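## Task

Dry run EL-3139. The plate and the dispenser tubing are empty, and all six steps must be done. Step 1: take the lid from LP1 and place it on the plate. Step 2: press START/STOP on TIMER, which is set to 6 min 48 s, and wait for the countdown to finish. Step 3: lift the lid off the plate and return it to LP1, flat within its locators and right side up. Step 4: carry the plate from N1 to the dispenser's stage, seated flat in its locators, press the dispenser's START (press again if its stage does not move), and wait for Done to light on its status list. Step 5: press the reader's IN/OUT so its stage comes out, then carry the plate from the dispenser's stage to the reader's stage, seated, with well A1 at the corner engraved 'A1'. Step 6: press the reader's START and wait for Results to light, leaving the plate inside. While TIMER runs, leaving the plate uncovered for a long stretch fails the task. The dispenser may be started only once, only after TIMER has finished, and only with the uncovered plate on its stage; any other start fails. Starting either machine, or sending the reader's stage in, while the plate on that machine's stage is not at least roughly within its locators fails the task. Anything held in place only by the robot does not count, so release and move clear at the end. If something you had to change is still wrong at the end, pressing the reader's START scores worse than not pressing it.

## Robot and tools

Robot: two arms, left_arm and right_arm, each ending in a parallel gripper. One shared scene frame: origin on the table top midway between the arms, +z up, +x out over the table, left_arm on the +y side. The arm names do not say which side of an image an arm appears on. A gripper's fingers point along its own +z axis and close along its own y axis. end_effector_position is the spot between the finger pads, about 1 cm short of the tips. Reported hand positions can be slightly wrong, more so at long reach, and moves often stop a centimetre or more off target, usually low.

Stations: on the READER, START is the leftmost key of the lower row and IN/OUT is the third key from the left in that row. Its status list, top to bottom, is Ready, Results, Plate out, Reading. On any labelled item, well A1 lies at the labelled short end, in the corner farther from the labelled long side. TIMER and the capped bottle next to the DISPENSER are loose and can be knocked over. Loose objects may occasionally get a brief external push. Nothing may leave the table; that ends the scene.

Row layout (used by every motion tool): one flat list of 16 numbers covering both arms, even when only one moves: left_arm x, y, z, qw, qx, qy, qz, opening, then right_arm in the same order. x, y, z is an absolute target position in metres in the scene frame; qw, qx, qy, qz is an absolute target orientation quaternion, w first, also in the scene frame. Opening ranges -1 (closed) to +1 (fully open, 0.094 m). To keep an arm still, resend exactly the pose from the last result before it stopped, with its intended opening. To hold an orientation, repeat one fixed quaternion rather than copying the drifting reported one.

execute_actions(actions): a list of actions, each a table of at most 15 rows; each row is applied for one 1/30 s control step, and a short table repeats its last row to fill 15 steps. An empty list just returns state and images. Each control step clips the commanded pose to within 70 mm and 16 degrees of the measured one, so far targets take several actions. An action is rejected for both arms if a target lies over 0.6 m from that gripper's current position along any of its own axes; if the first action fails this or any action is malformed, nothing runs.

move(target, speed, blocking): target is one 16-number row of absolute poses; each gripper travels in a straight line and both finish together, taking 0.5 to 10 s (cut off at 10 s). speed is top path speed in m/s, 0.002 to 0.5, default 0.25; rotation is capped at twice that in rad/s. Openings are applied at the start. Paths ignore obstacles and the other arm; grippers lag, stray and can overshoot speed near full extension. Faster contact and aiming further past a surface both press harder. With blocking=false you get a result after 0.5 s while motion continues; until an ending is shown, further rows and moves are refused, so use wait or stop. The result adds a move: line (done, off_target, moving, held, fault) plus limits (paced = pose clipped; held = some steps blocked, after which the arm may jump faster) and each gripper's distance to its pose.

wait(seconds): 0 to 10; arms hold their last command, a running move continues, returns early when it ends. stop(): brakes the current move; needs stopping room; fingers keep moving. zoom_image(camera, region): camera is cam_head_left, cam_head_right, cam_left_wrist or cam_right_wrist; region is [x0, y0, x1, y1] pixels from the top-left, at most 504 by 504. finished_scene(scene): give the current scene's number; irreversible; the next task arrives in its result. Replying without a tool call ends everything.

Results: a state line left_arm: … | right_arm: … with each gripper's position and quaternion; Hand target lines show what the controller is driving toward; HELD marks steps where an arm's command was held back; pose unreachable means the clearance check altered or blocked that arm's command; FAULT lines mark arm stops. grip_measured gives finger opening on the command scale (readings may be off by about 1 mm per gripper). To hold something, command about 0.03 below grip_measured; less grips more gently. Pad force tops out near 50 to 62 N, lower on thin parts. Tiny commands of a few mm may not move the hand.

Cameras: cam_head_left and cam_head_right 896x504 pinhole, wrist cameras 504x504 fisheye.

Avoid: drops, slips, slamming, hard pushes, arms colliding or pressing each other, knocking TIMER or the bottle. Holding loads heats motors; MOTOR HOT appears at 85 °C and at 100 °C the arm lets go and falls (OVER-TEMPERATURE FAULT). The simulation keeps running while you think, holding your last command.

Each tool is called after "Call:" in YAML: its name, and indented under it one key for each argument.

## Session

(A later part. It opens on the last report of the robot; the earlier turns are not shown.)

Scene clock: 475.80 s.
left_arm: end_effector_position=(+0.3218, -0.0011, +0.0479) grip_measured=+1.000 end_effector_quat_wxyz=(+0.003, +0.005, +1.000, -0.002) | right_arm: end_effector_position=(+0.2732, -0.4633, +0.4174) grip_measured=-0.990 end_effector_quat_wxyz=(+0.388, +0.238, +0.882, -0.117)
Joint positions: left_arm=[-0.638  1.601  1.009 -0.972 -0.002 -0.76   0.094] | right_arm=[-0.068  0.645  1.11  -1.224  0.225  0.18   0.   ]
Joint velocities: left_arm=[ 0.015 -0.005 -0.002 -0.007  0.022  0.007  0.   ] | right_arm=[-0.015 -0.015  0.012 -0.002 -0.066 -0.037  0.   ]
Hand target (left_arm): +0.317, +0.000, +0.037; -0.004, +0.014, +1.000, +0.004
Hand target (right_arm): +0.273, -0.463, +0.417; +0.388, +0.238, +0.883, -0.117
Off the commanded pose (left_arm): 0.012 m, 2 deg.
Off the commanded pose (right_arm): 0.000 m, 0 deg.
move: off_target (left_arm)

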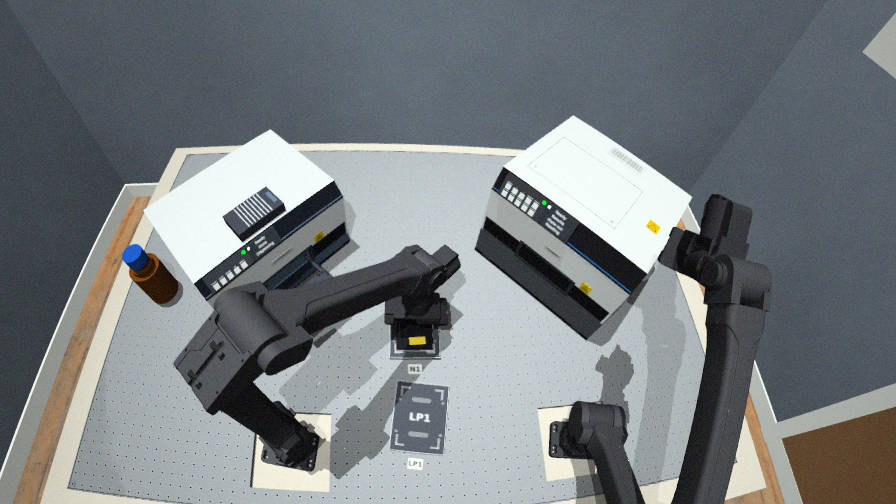

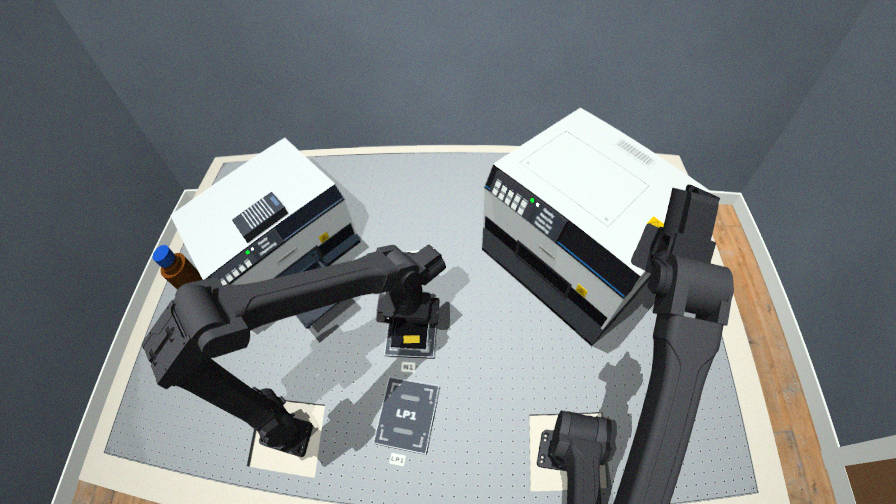

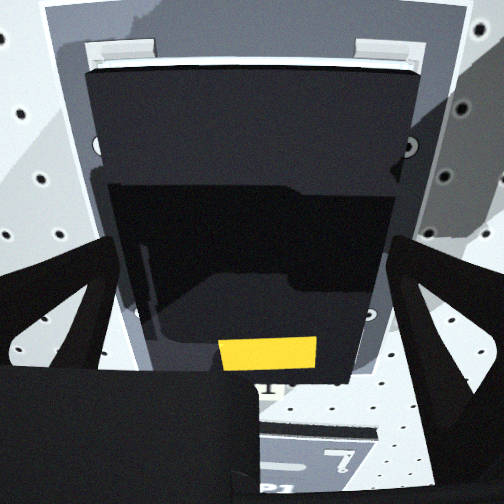

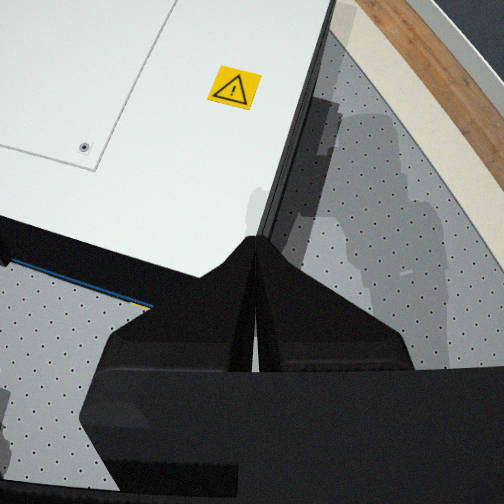

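Call:
execute_actions:
  actions:
    - [[0.3218,-0.0011,0.0479,0.003,0.005,1,-0.002,0.9,0.2732,-0.4633,0.4174,0.388,0.238,0.882,-0.117,-1],[0.3218,-0.0011,0.0479,0.003,0.005,1,-0.002,0.85,0.2732,-0.4633,0.4174,0.388,0.238,0.882,-0.117,-1],[0.3218,-0.0011,0.0479,0.003,0.005,1,-0.002,0.82,0.2732,-0.4633,0.4174,0.388,0.238,0.882,-0.117,-1],[0.3218,-0.0011,0.0479,0.003,0.005,1,-0.002,0.82,0.2732,-0.4633,0.4174,0.388,0.238,0.882,-0.117,-1],[0.3218,-0.0011,0.0479,0.003,0.005,1,-0.002,0.8,0.2732,-0.4633,0.4174,0.388,0.238,0.882,-0.117,-1],[0.3218,-0.0011,0.0479,0.003,0.005,1,-0.002,0.8,0.2732,-0.4633,0.4174,0.388,0.238,0.882,-0.117,-1],[0.3218,-0.0011,0.0479,0.003,0.005,1,-0.002,0.79,0.2732,-0.4633,0.4174,0.388,0.238,0.882,-0.117,-1],[0.3218,-0.0011,0.0479,0.003,0.005,1,-0.002,0.78,0.2732,-0.4633,0.4174,0.388,0.238,0.882,-0.117,-1],[0.3218,-0.0011,0.0479,0.003,0.005,1,-0.002,0.77,0.2732,-0.4633,0.4174,0.388,0.238,0.882,-0.117,-1],[0.3218,-0.0011,0.0479,0.003,0.005,1,-0.002,0.755,0.2732,-0.4633,0.4174,0.388,0.238,0.882,-0.117,-1]]

Call:
move:
  target: [0.329,-0.008,0.098,0.043,0.005,0.998,-0.042,0.755,0.2732,-0.4633,0.4174,0.388,0.238,0.882,-0.117,-1]
  speed: 0.08

Scene clock: 482.13 s.
left_arm: end_effector_position=(+0.3218, -0.0011, +0.0479) grip_measured=+0.777 end_effector_quat_wxyz=(+0.003, +0.005, +1.000, -0.002) | right_arm: end_effector_position=(+0.2732, -0.4633, +0.4174) grip_measured=-0.990 end_effector_quat_wxyz=(+0.388, +0.238, +0.882, -0.117)
Joint positions: left_arm=[-0.638  1.601  1.009 -0.972 -0.002 -0.76   0.083] | right_arm=[-0.068  0.645  1.11  -1.224  0.225  0.18   0.   ]
Joint velocities: left_arm=[-0.015 -0.005 -0.007 -0.002 -0.022  0.007 -0.   ] | right_arm=[-0.005  0.005  0.017 -0.007  0.095  0.007 -0.   ]
Hand target (left_arm): +0.322, -0.001, +0.048; +0.003, +0.005, +1.000, -0.002
Hand target (right_arm): +0.273, -0.463, +0.417; +0.388, +0.238, +0.883, -0.117
Off the commanded pose (left_arm): 0.000 m, 0 deg.
Off the commanded pose (right_arm): 0.000 m, 0 deg.
Step readings (end_effector_position):
0: left_arm (+0.3218, -0.0011, +0.0479) | right_arm (+0.2732, -0.4633, +0.4174)
1: left_arm (+0.3218, -0.0011, +0.0479) | right_arm (+0.2732, -0.4633, +0.4174)
2: left_arm (+0.3218, -0.0011, +0.0479) | right_arm (+0.2732, -0.4633, +0.4174)
4: left_arm (+0.3218, -0.0011, +0.0479) | right_arm (+0.2732, -0.4633, +0.4174)
8: left_arm (+0.3218, -0.0011, +0.0479) | right_arm (+0.2732, -0.4633, +0.4174)
15: end_effector_position above

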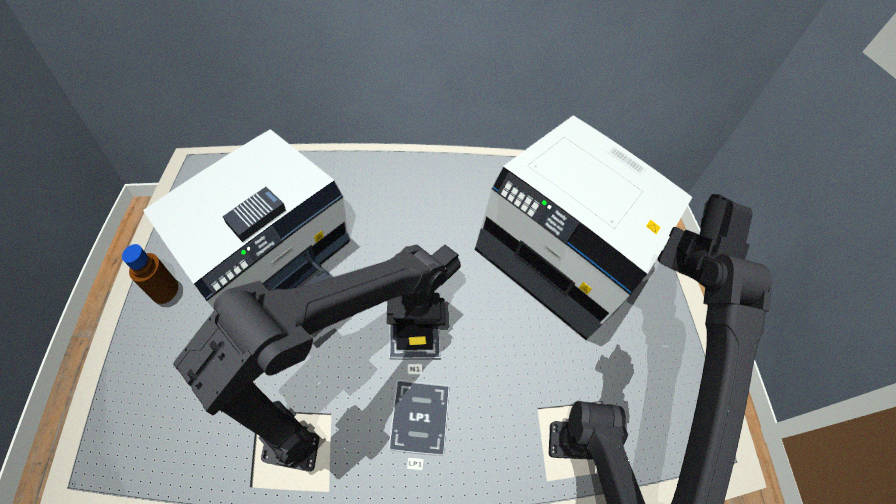

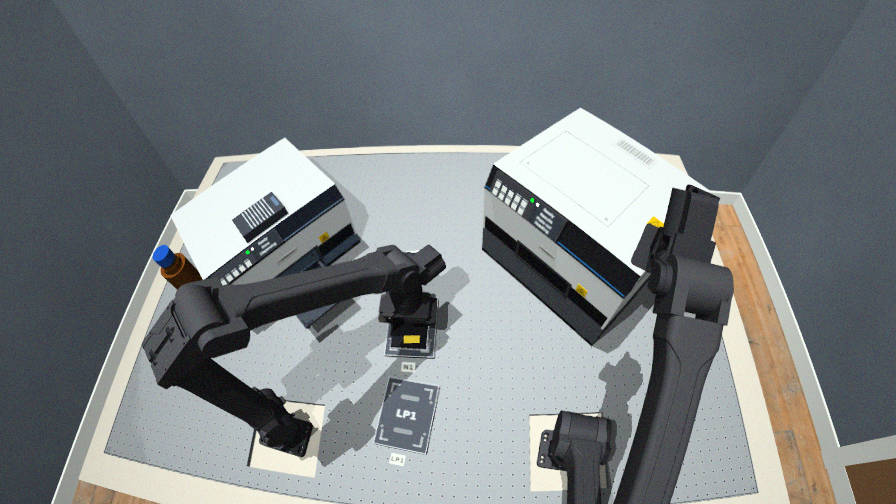

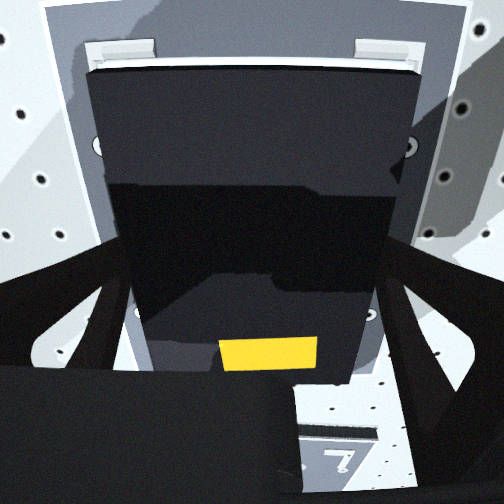

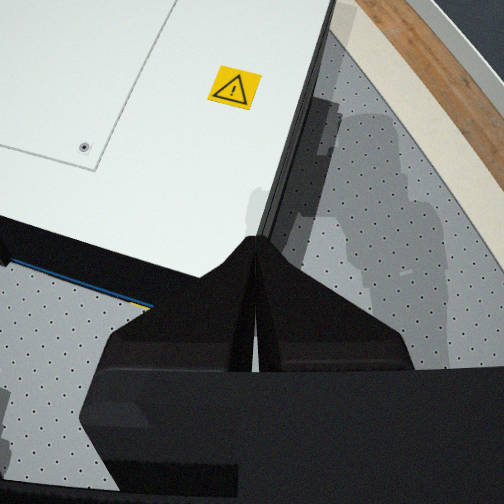

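Scene clock: 483.20 s.
left_arm: end_effector_position=(+0.3258, -0.0051, +0.0906) grip_measured=+0.777 end_effector_quat_wxyz=(+0.040, +0.005, +0.998, -0.037) | right_arm: end_effector_position=(+0.2732, -0.4633, +0.4174) grip_measured=-0.990 end_effector_quat_wxyz=(+0.388, +0.238, +0.882, -0.117)
Joint positions: left_arm=[-0.638  1.495  1.009 -0.975 -0.002 -0.76   0.083] | right_arm=[-0.068  0.645  1.11  -1.224  0.225  0.18   0.   ]
Joint velocities: left_arm=[ 0.015 -0.015  0.002 -0.012 -0.037 -0.037 -0.001] | right_arm=[-0.005 -0.024 -0.007  0.002  0.007  0.007 -0.   ]
Hand target (left_arm): +0.329, -0.008, +0.099; +0.043, +0.006, +0.998, -0.043
Hand target (right_arm): +0.273, -0.463, +0.417; +0.388, +0.238, +0.883, -0.117
Off the commanded pose (left_arm): 0.009 m, 1 deg.
Off the commanded pose (right_arm): 0.000 m, 0 deg.
move: done

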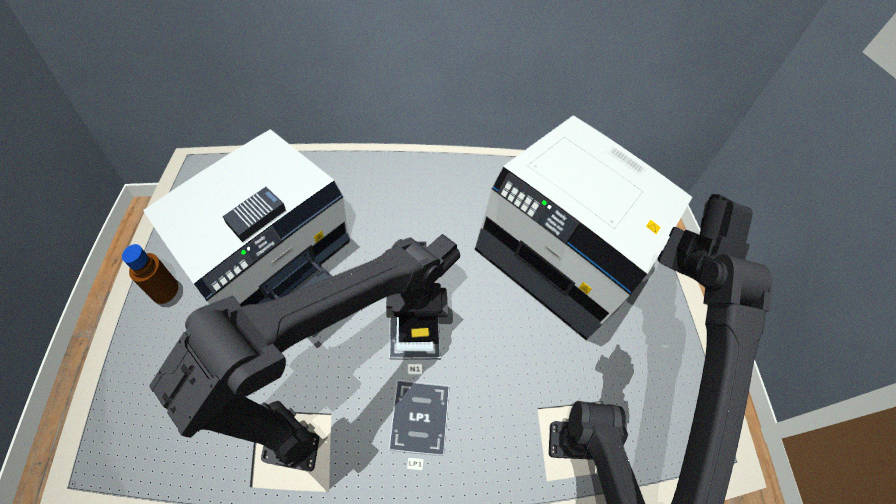

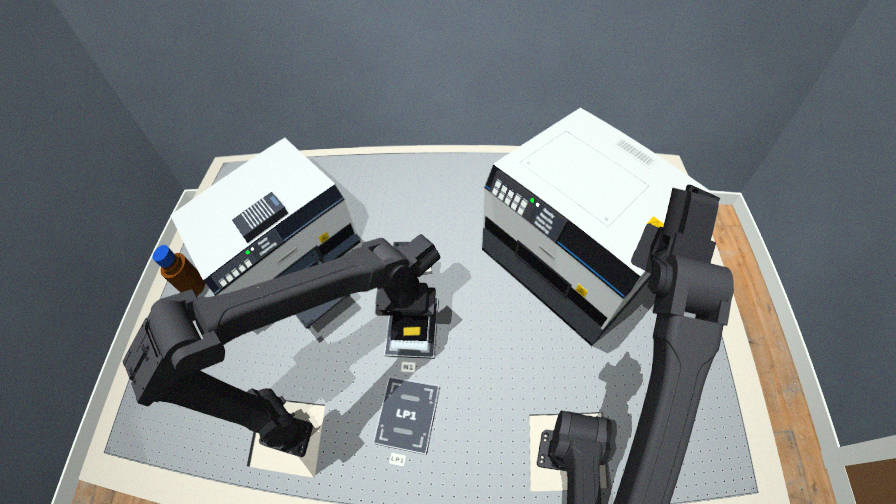

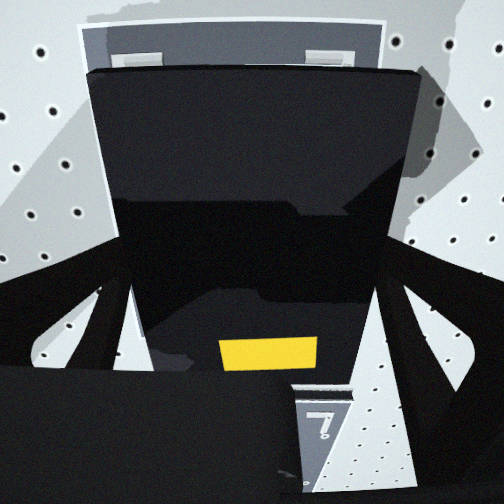

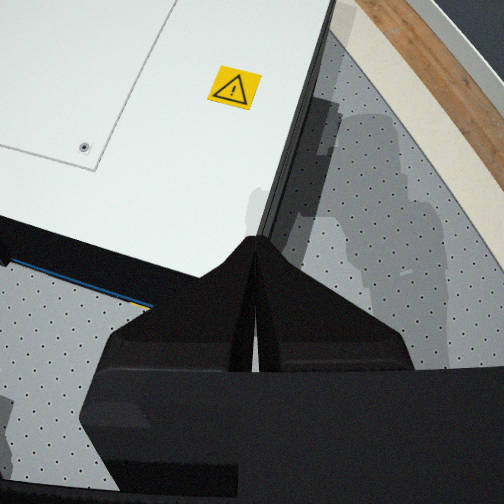

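Call:
move:
  target: [0.091,-0.003,0.075,0,0.056,0.998,0.006,0.75,0.2732,-0.4633,0.4174,0.388,0.238,0.882,-0.117,-1]

Call:
move:
  target: [0.091,-0.002,0.046,0,0.056,0.998,0.006,0.75,0.2732,-0.4633,0.4174,0.388,0.238,0.882,-0.117,-1]
  speed: 0.1

Call:
zoom_image:
  camera: "cam_head_right"
  region: [350,260,480,370]

Scene clock: 487.50 s.
left_arm: end_effector_position=(+0.0892, -0.0085, +0.0758) grip_measured=+0.777 end_effector_quat_wxyz=(-0.001, +0.065, +0.998, +0.004) | right_arm: end_effector_position=(+0.2732, -0.4633, +0.4174) grip_measured=-0.990 end_effector_quat_wxyz=(+0.388, +0.238, +0.882, -0.117)
Joint positions: left_arm=[-1.212  1.281  0.757 -1.055 -0.    -1.212  0.083] | right_arm=[-0.068  0.645  1.11  -1.224  0.225  0.18   0.   ]
Joint velocities: left_arm=[-0.015 -0.005 -0.017 -0.012  0.022 -0.037 -0.   ] | right_arm=[-0.005 -0.015 -0.002  0.012  0.007  0.037  0.001]
Hand target (left_arm): +0.089, -0.001, +0.075; -0.003, +0.055, +0.998, +0.009
Hand target (right_arm): +0.273, -0.463, +0.417; +0.388, +0.238, +0.883, -0.117
Off the commanded pose (left_arm): 0.006 m, 1 deg.
Off the commanded pose (right_arm): 0.000 m, 0 deg.
move: done

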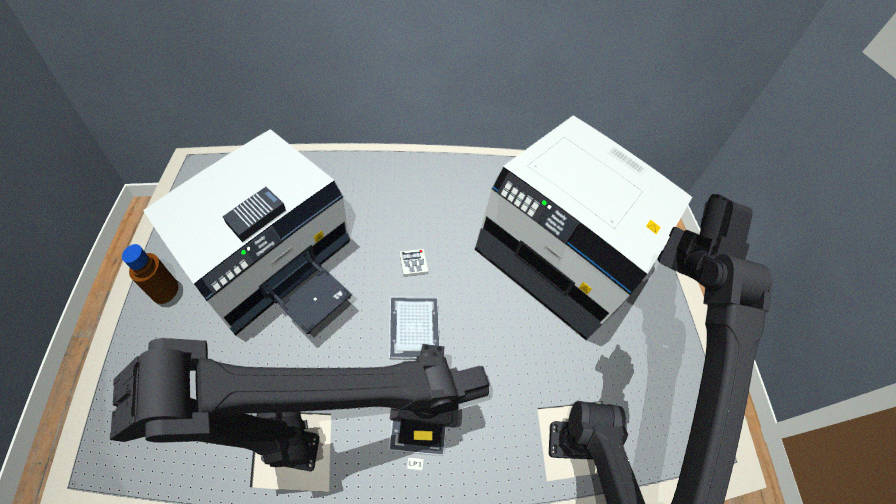

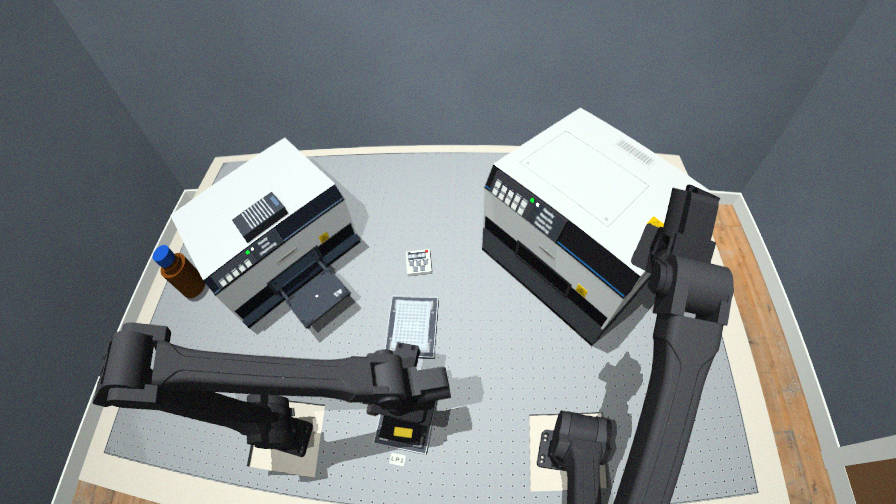

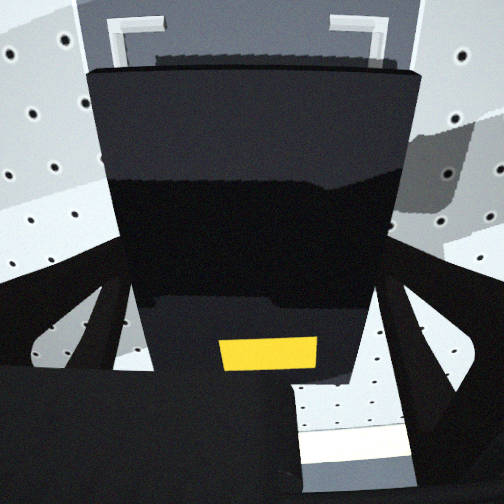

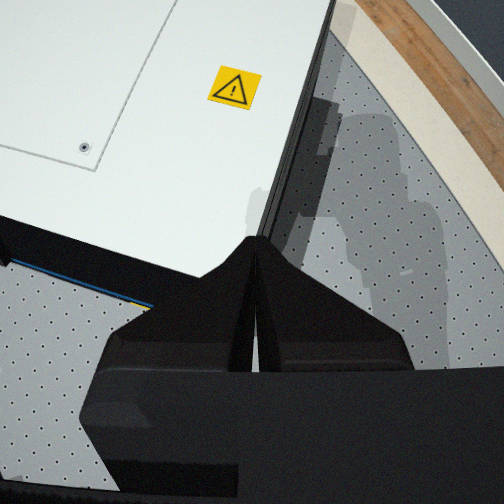

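Scene clock: 488.30 s.
left_arm: end_effector_position=(+0.0887, -0.0061, +0.0528) grip_measured=+0.777 end_effector_quat_wxyz=(+0.000, +0.065, +0.998, -0.000) | right_arm: end_effector_position=(+0.2732, -0.4633, +0.4174) grip_measured=-0.990 end_effector_quat_wxyz=(+0.388, +0.238, +0.882, -0.117)
Joint positions: left_arm=[-1.212  1.308  0.71  -0.972 -0.    -1.212  0.083] | right_arm=[-0.068  0.645  1.11  -1.224  0.225  0.18   0.   ]
Joint velocities: left_arm=[-0.005  0.005 -0.007 -0.007 -0.037  0.081  0.   ] | right_arm=[-0.015 -0.015 -0.007  0.017  0.037 -0.007  0.001]
Hand target (left_arm): +0.091, -0.002, +0.046; +0.000, +0.056, +0.998, +0.006
Hand target (right_arm): +0.273, -0.463, +0.417; +0.388, +0.238, +0.883, -0.117
Off the commanded pose (left_arm): 0.008 m, 1 deg.
Off the commanded pose (right_arm): 0.000 m, 0 deg.
move: done

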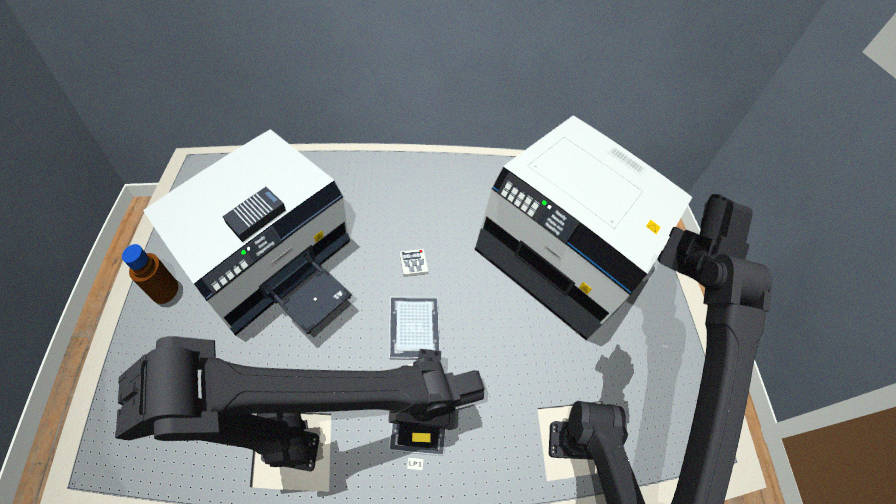

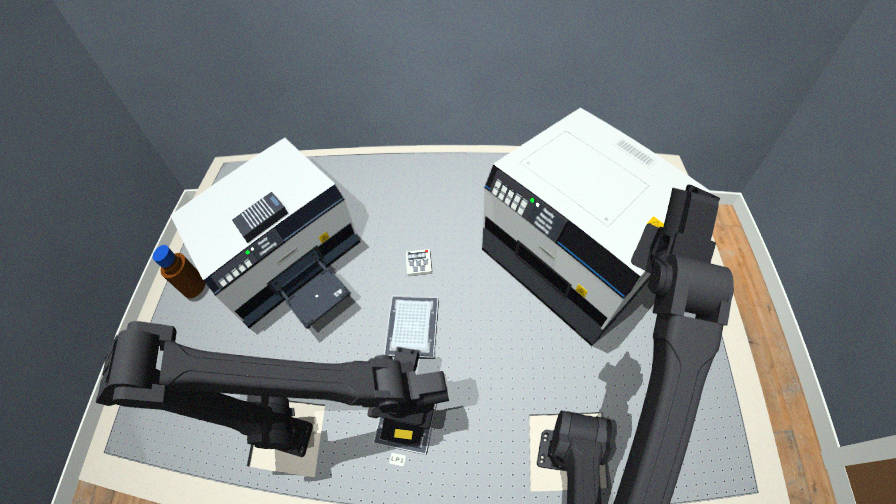

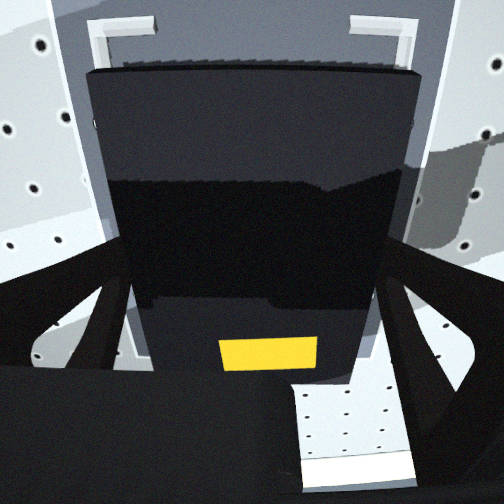

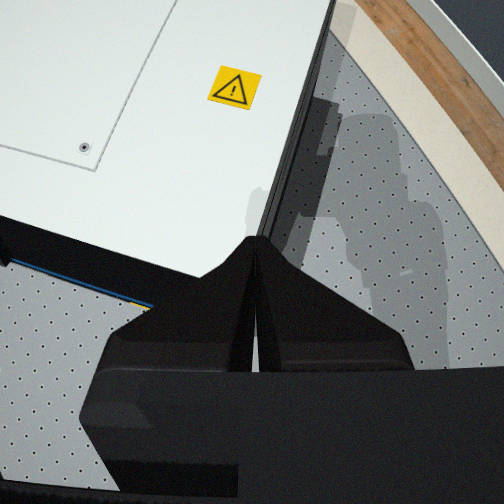

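Region (350, 260, 480, 370) of cam_head_right's 896x504 image, scaled by 3.877, with more detail than that image has; it fills the top 426 rows of this view, and the rest is white.

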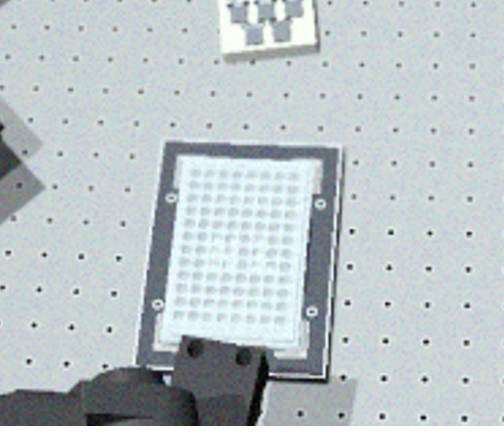

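Call:
move:
  target: [0.098,-0.003,0.041,0,0.068,0.998,0.006,0.75,0.2732,-0.4633,0.4174,0.388,0.238,0.882,-0.117,-1]
  speed: 0.05

Scene clock: 490.93 s.
left_arm: end_effector_position=(+0.0957, -0.0076, +0.0490) grip_measured=+0.777 end_effector_quat_wxyz=(+0.001, +0.065, +0.998, -0.002) | right_arm: end_effector_position=(+0.2732, -0.4633, +0.4174) grip_measured=-0.990 end_effector_quat_wxyz=(+0.388, +0.238, +0.882, -0.117)
Joint positions: left_arm=[-1.191  1.322  0.71  -0.955 -0.    -1.191  0.083] | right_arm=[-0.068  0.645  1.11  -1.224  0.225  0.18   0.   ]
Joint velocities: left_arm=[-0.015 -0.005  0.002  0.012  0.022  0.007 -0.001] | right_arm=[-0.005 -0.005 -0.012 -0.002 -0.081  0.066 -0.001]
Hand target (left_arm): +0.098, -0.003, +0.041; +0.000, +0.068, +0.998, +0.006
Hand target (right_arm): +0.273, -0.463, +0.417; +0.388, +0.238, +0.883, -0.117
Off the commanded pose (left_arm): 0.009 m, 1 deg.
Off the commanded pose (right_arm): 0.000 m, 0 deg.
move: done

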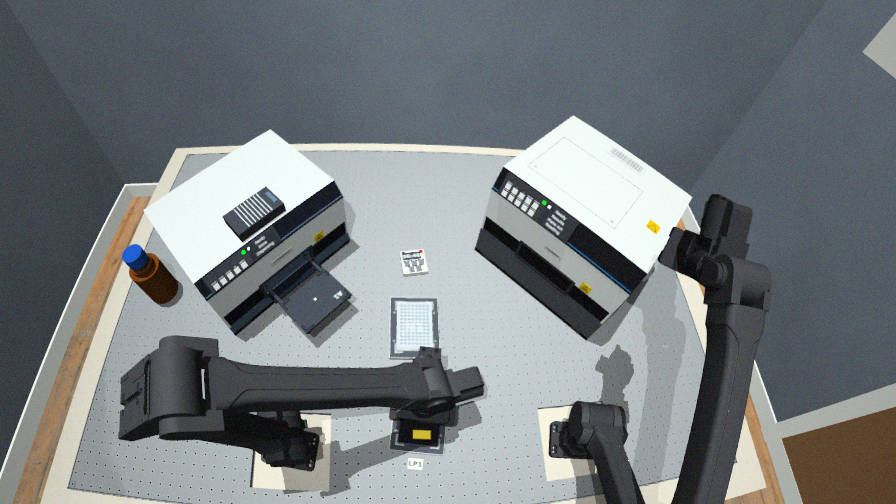

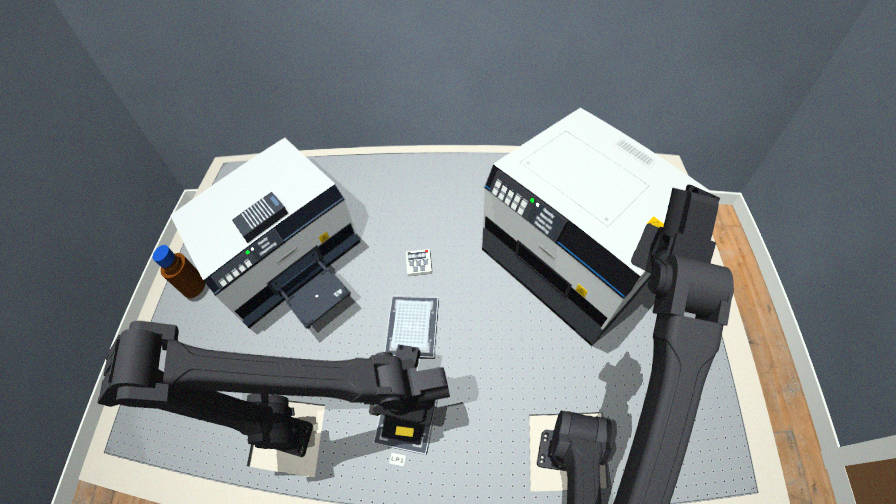

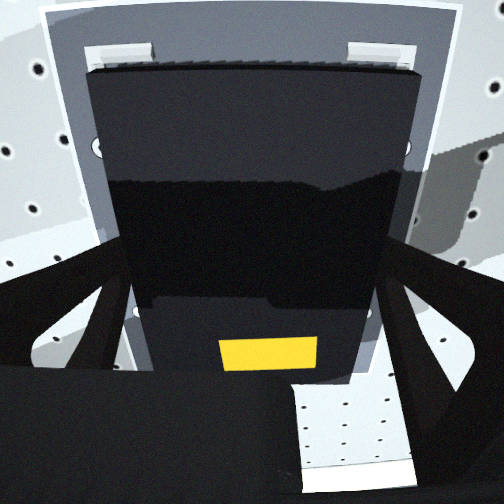

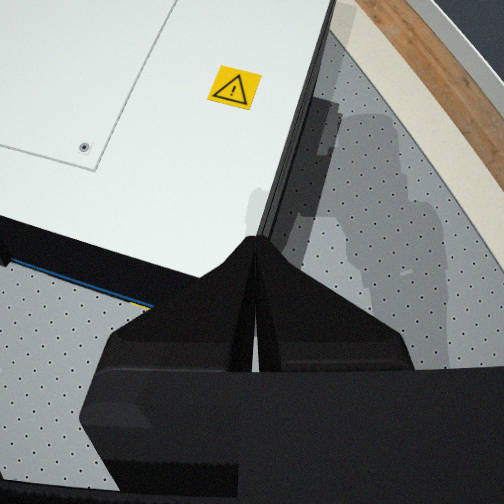

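Call:
move:
  target: [0.095,-0.0022,0.034,-0.002,0.065,0.998,0.006,0.75,0.2732,-0.4633,0.4174,0.388,0.238,0.882,-0.117,-1]
  speed: 0.04

Scene clock: 493.13 s.
left_arm: end_effector_position=(+0.0955, -0.0068, +0.0422) grip_measured=+0.777 end_effector_quat_wxyz=(+0.001, +0.066, +0.998, -0.002) | right_arm: end_effector_position=(+0.2732, -0.4633, +0.4174) grip_measured=-0.990 end_effector_quat_wxyz=(+0.388, +0.238, +0.882, -0.117)
Joint positions: left_arm=[-1.191  1.333  0.698 -0.932 -0.    -1.19   0.083] | right_arm=[-0.068  0.645  1.11  -1.224  0.225  0.18   0.   ]
Joint velocities: left_arm=[-0.005 -0.005 -0.017 -0.007 -0.066 -0.007 -0.   ] | right_arm=[ 0.015 -0.015  0.002 -0.007  0.007 -0.11   0.001]
Hand target (left_arm): +0.095, -0.002, +0.034; -0.002, +0.065, +0.998, +0.006
Hand target (right_arm): +0.273, -0.463, +0.417; +0.388, +0.238, +0.883, -0.117
Off the commanded pose (left_arm): 0.009 m, 1 deg.
Off the commanded pose (right_arm): 0.000 m, 0 deg.
move: done

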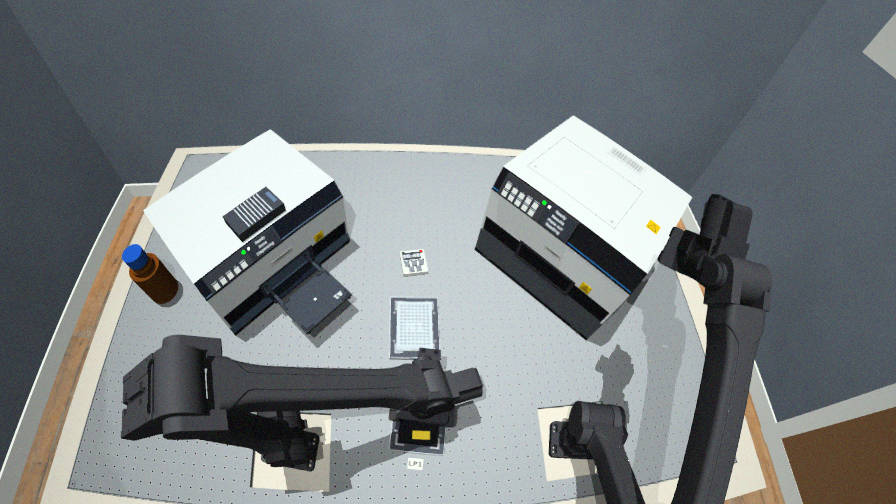

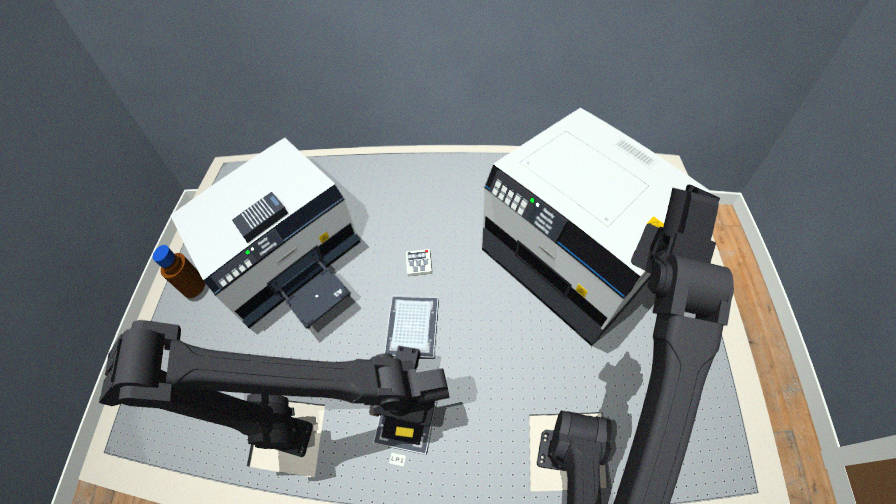

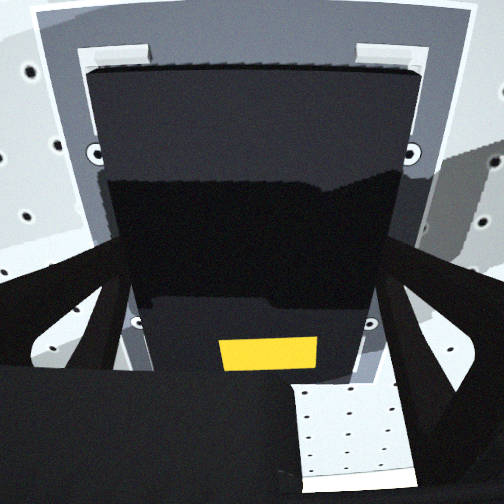

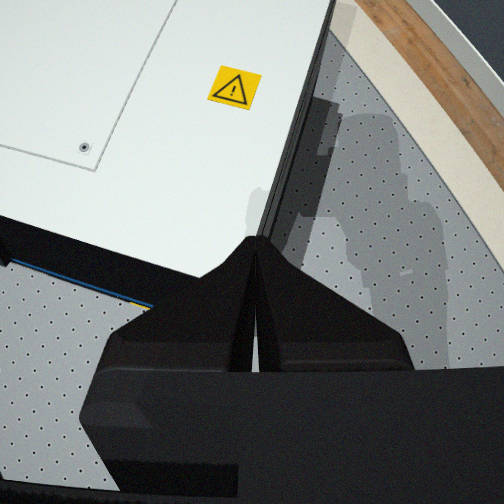

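Call:
move:
  target: [0.0925,-0.0025,0.0285,-0.002,0.065,0.998,0.006,0.75,0.2732,-0.4633,0.4174,0.388,0.238,0.882,-0.117,-1]
  speed: 0.03

Call:
zoom_image:
  camera: "cam_left_wrist"
  region: [40,20,240,140]

Scene clock: 495.97 s.
left_arm: end_effector_position=(+0.0957, -0.0074, +0.0385) grip_measured=+0.777 end_effector_quat_wxyz=(+0.001, +0.066, +0.998, -0.004) | right_arm: end_effector_position=(+0.2732, -0.4633, +0.4174) grip_measured=-0.990 end_effector_quat_wxyz=(+0.388, +0.238, +0.882, -0.117)
Joint positions: left_arm=[-1.191  1.34   0.692 -0.915 -0.    -1.19   0.083] | right_arm=[-0.068  0.645  1.11  -1.224  0.225  0.18   0.   ]
Joint velocities: left_arm=[-0.024 -0.005  0.012  0.007  0.051  0.037 -0.001] | right_arm=[-0.005 -0.015  0.007 -0.012 -0.066  0.037  0.   ]
Hand target (left_arm): +0.093, -0.002, +0.029; -0.002, +0.065, +0.998, +0.006
Hand target (right_arm): +0.273, -0.463, +0.417; +0.388, +0.238, +0.883, -0.117
Off the commanded pose (left_arm): 0.012 m, 1 deg.
Off the commanded pose (right_arm): 0.000 m, 0 deg.
move: off_target (left_arm)

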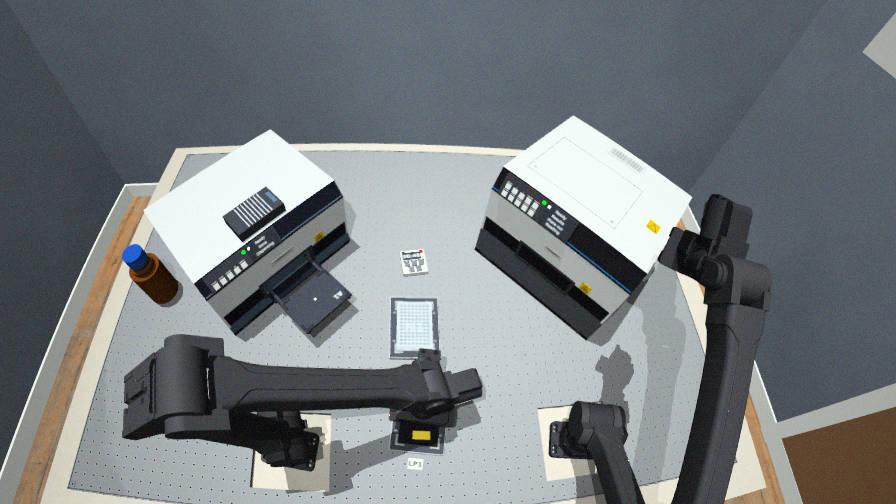

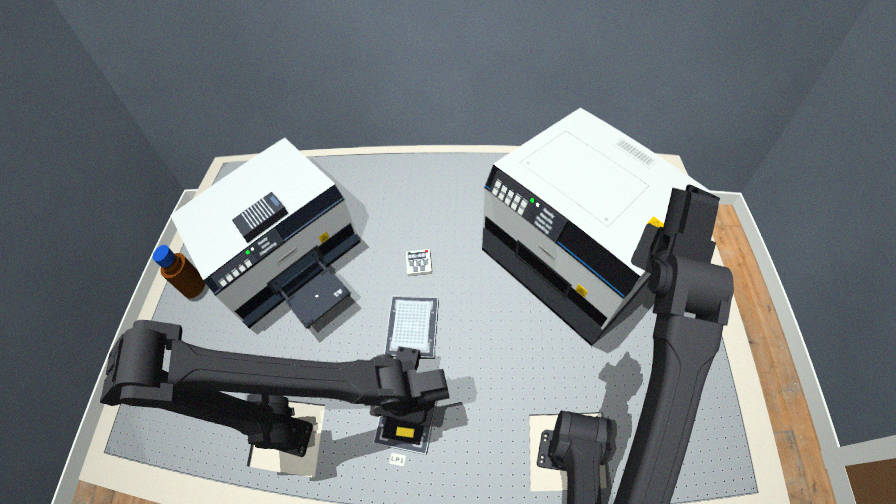

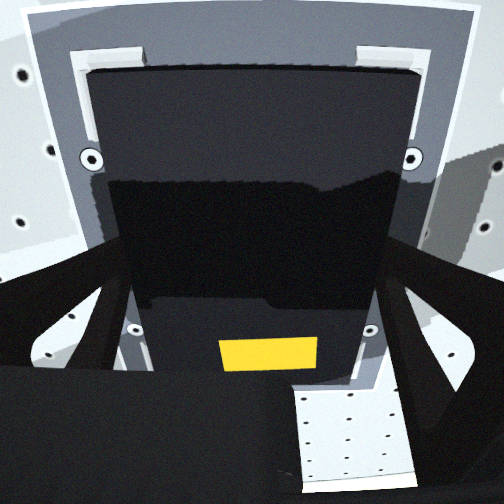

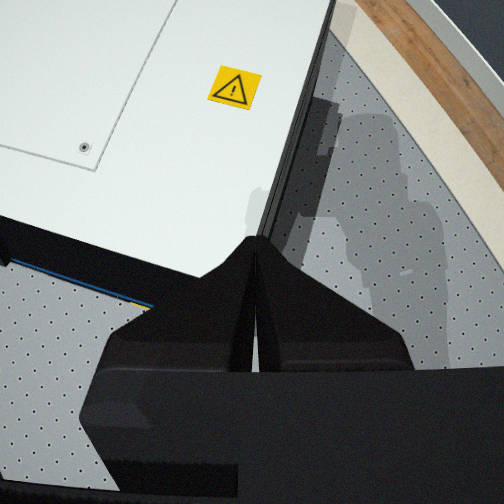

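Region (40, 20, 240, 140) of cam_left_wrist's 504x504 image, scaled by 2.520, with more detail than that image has; it fills the top 302 rows of this view, and the rest is white.

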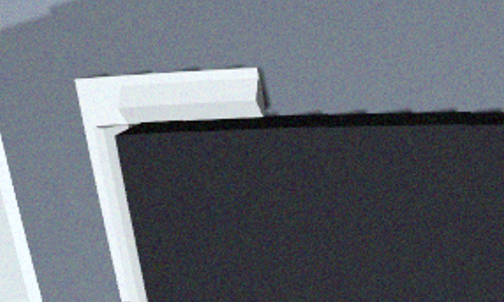

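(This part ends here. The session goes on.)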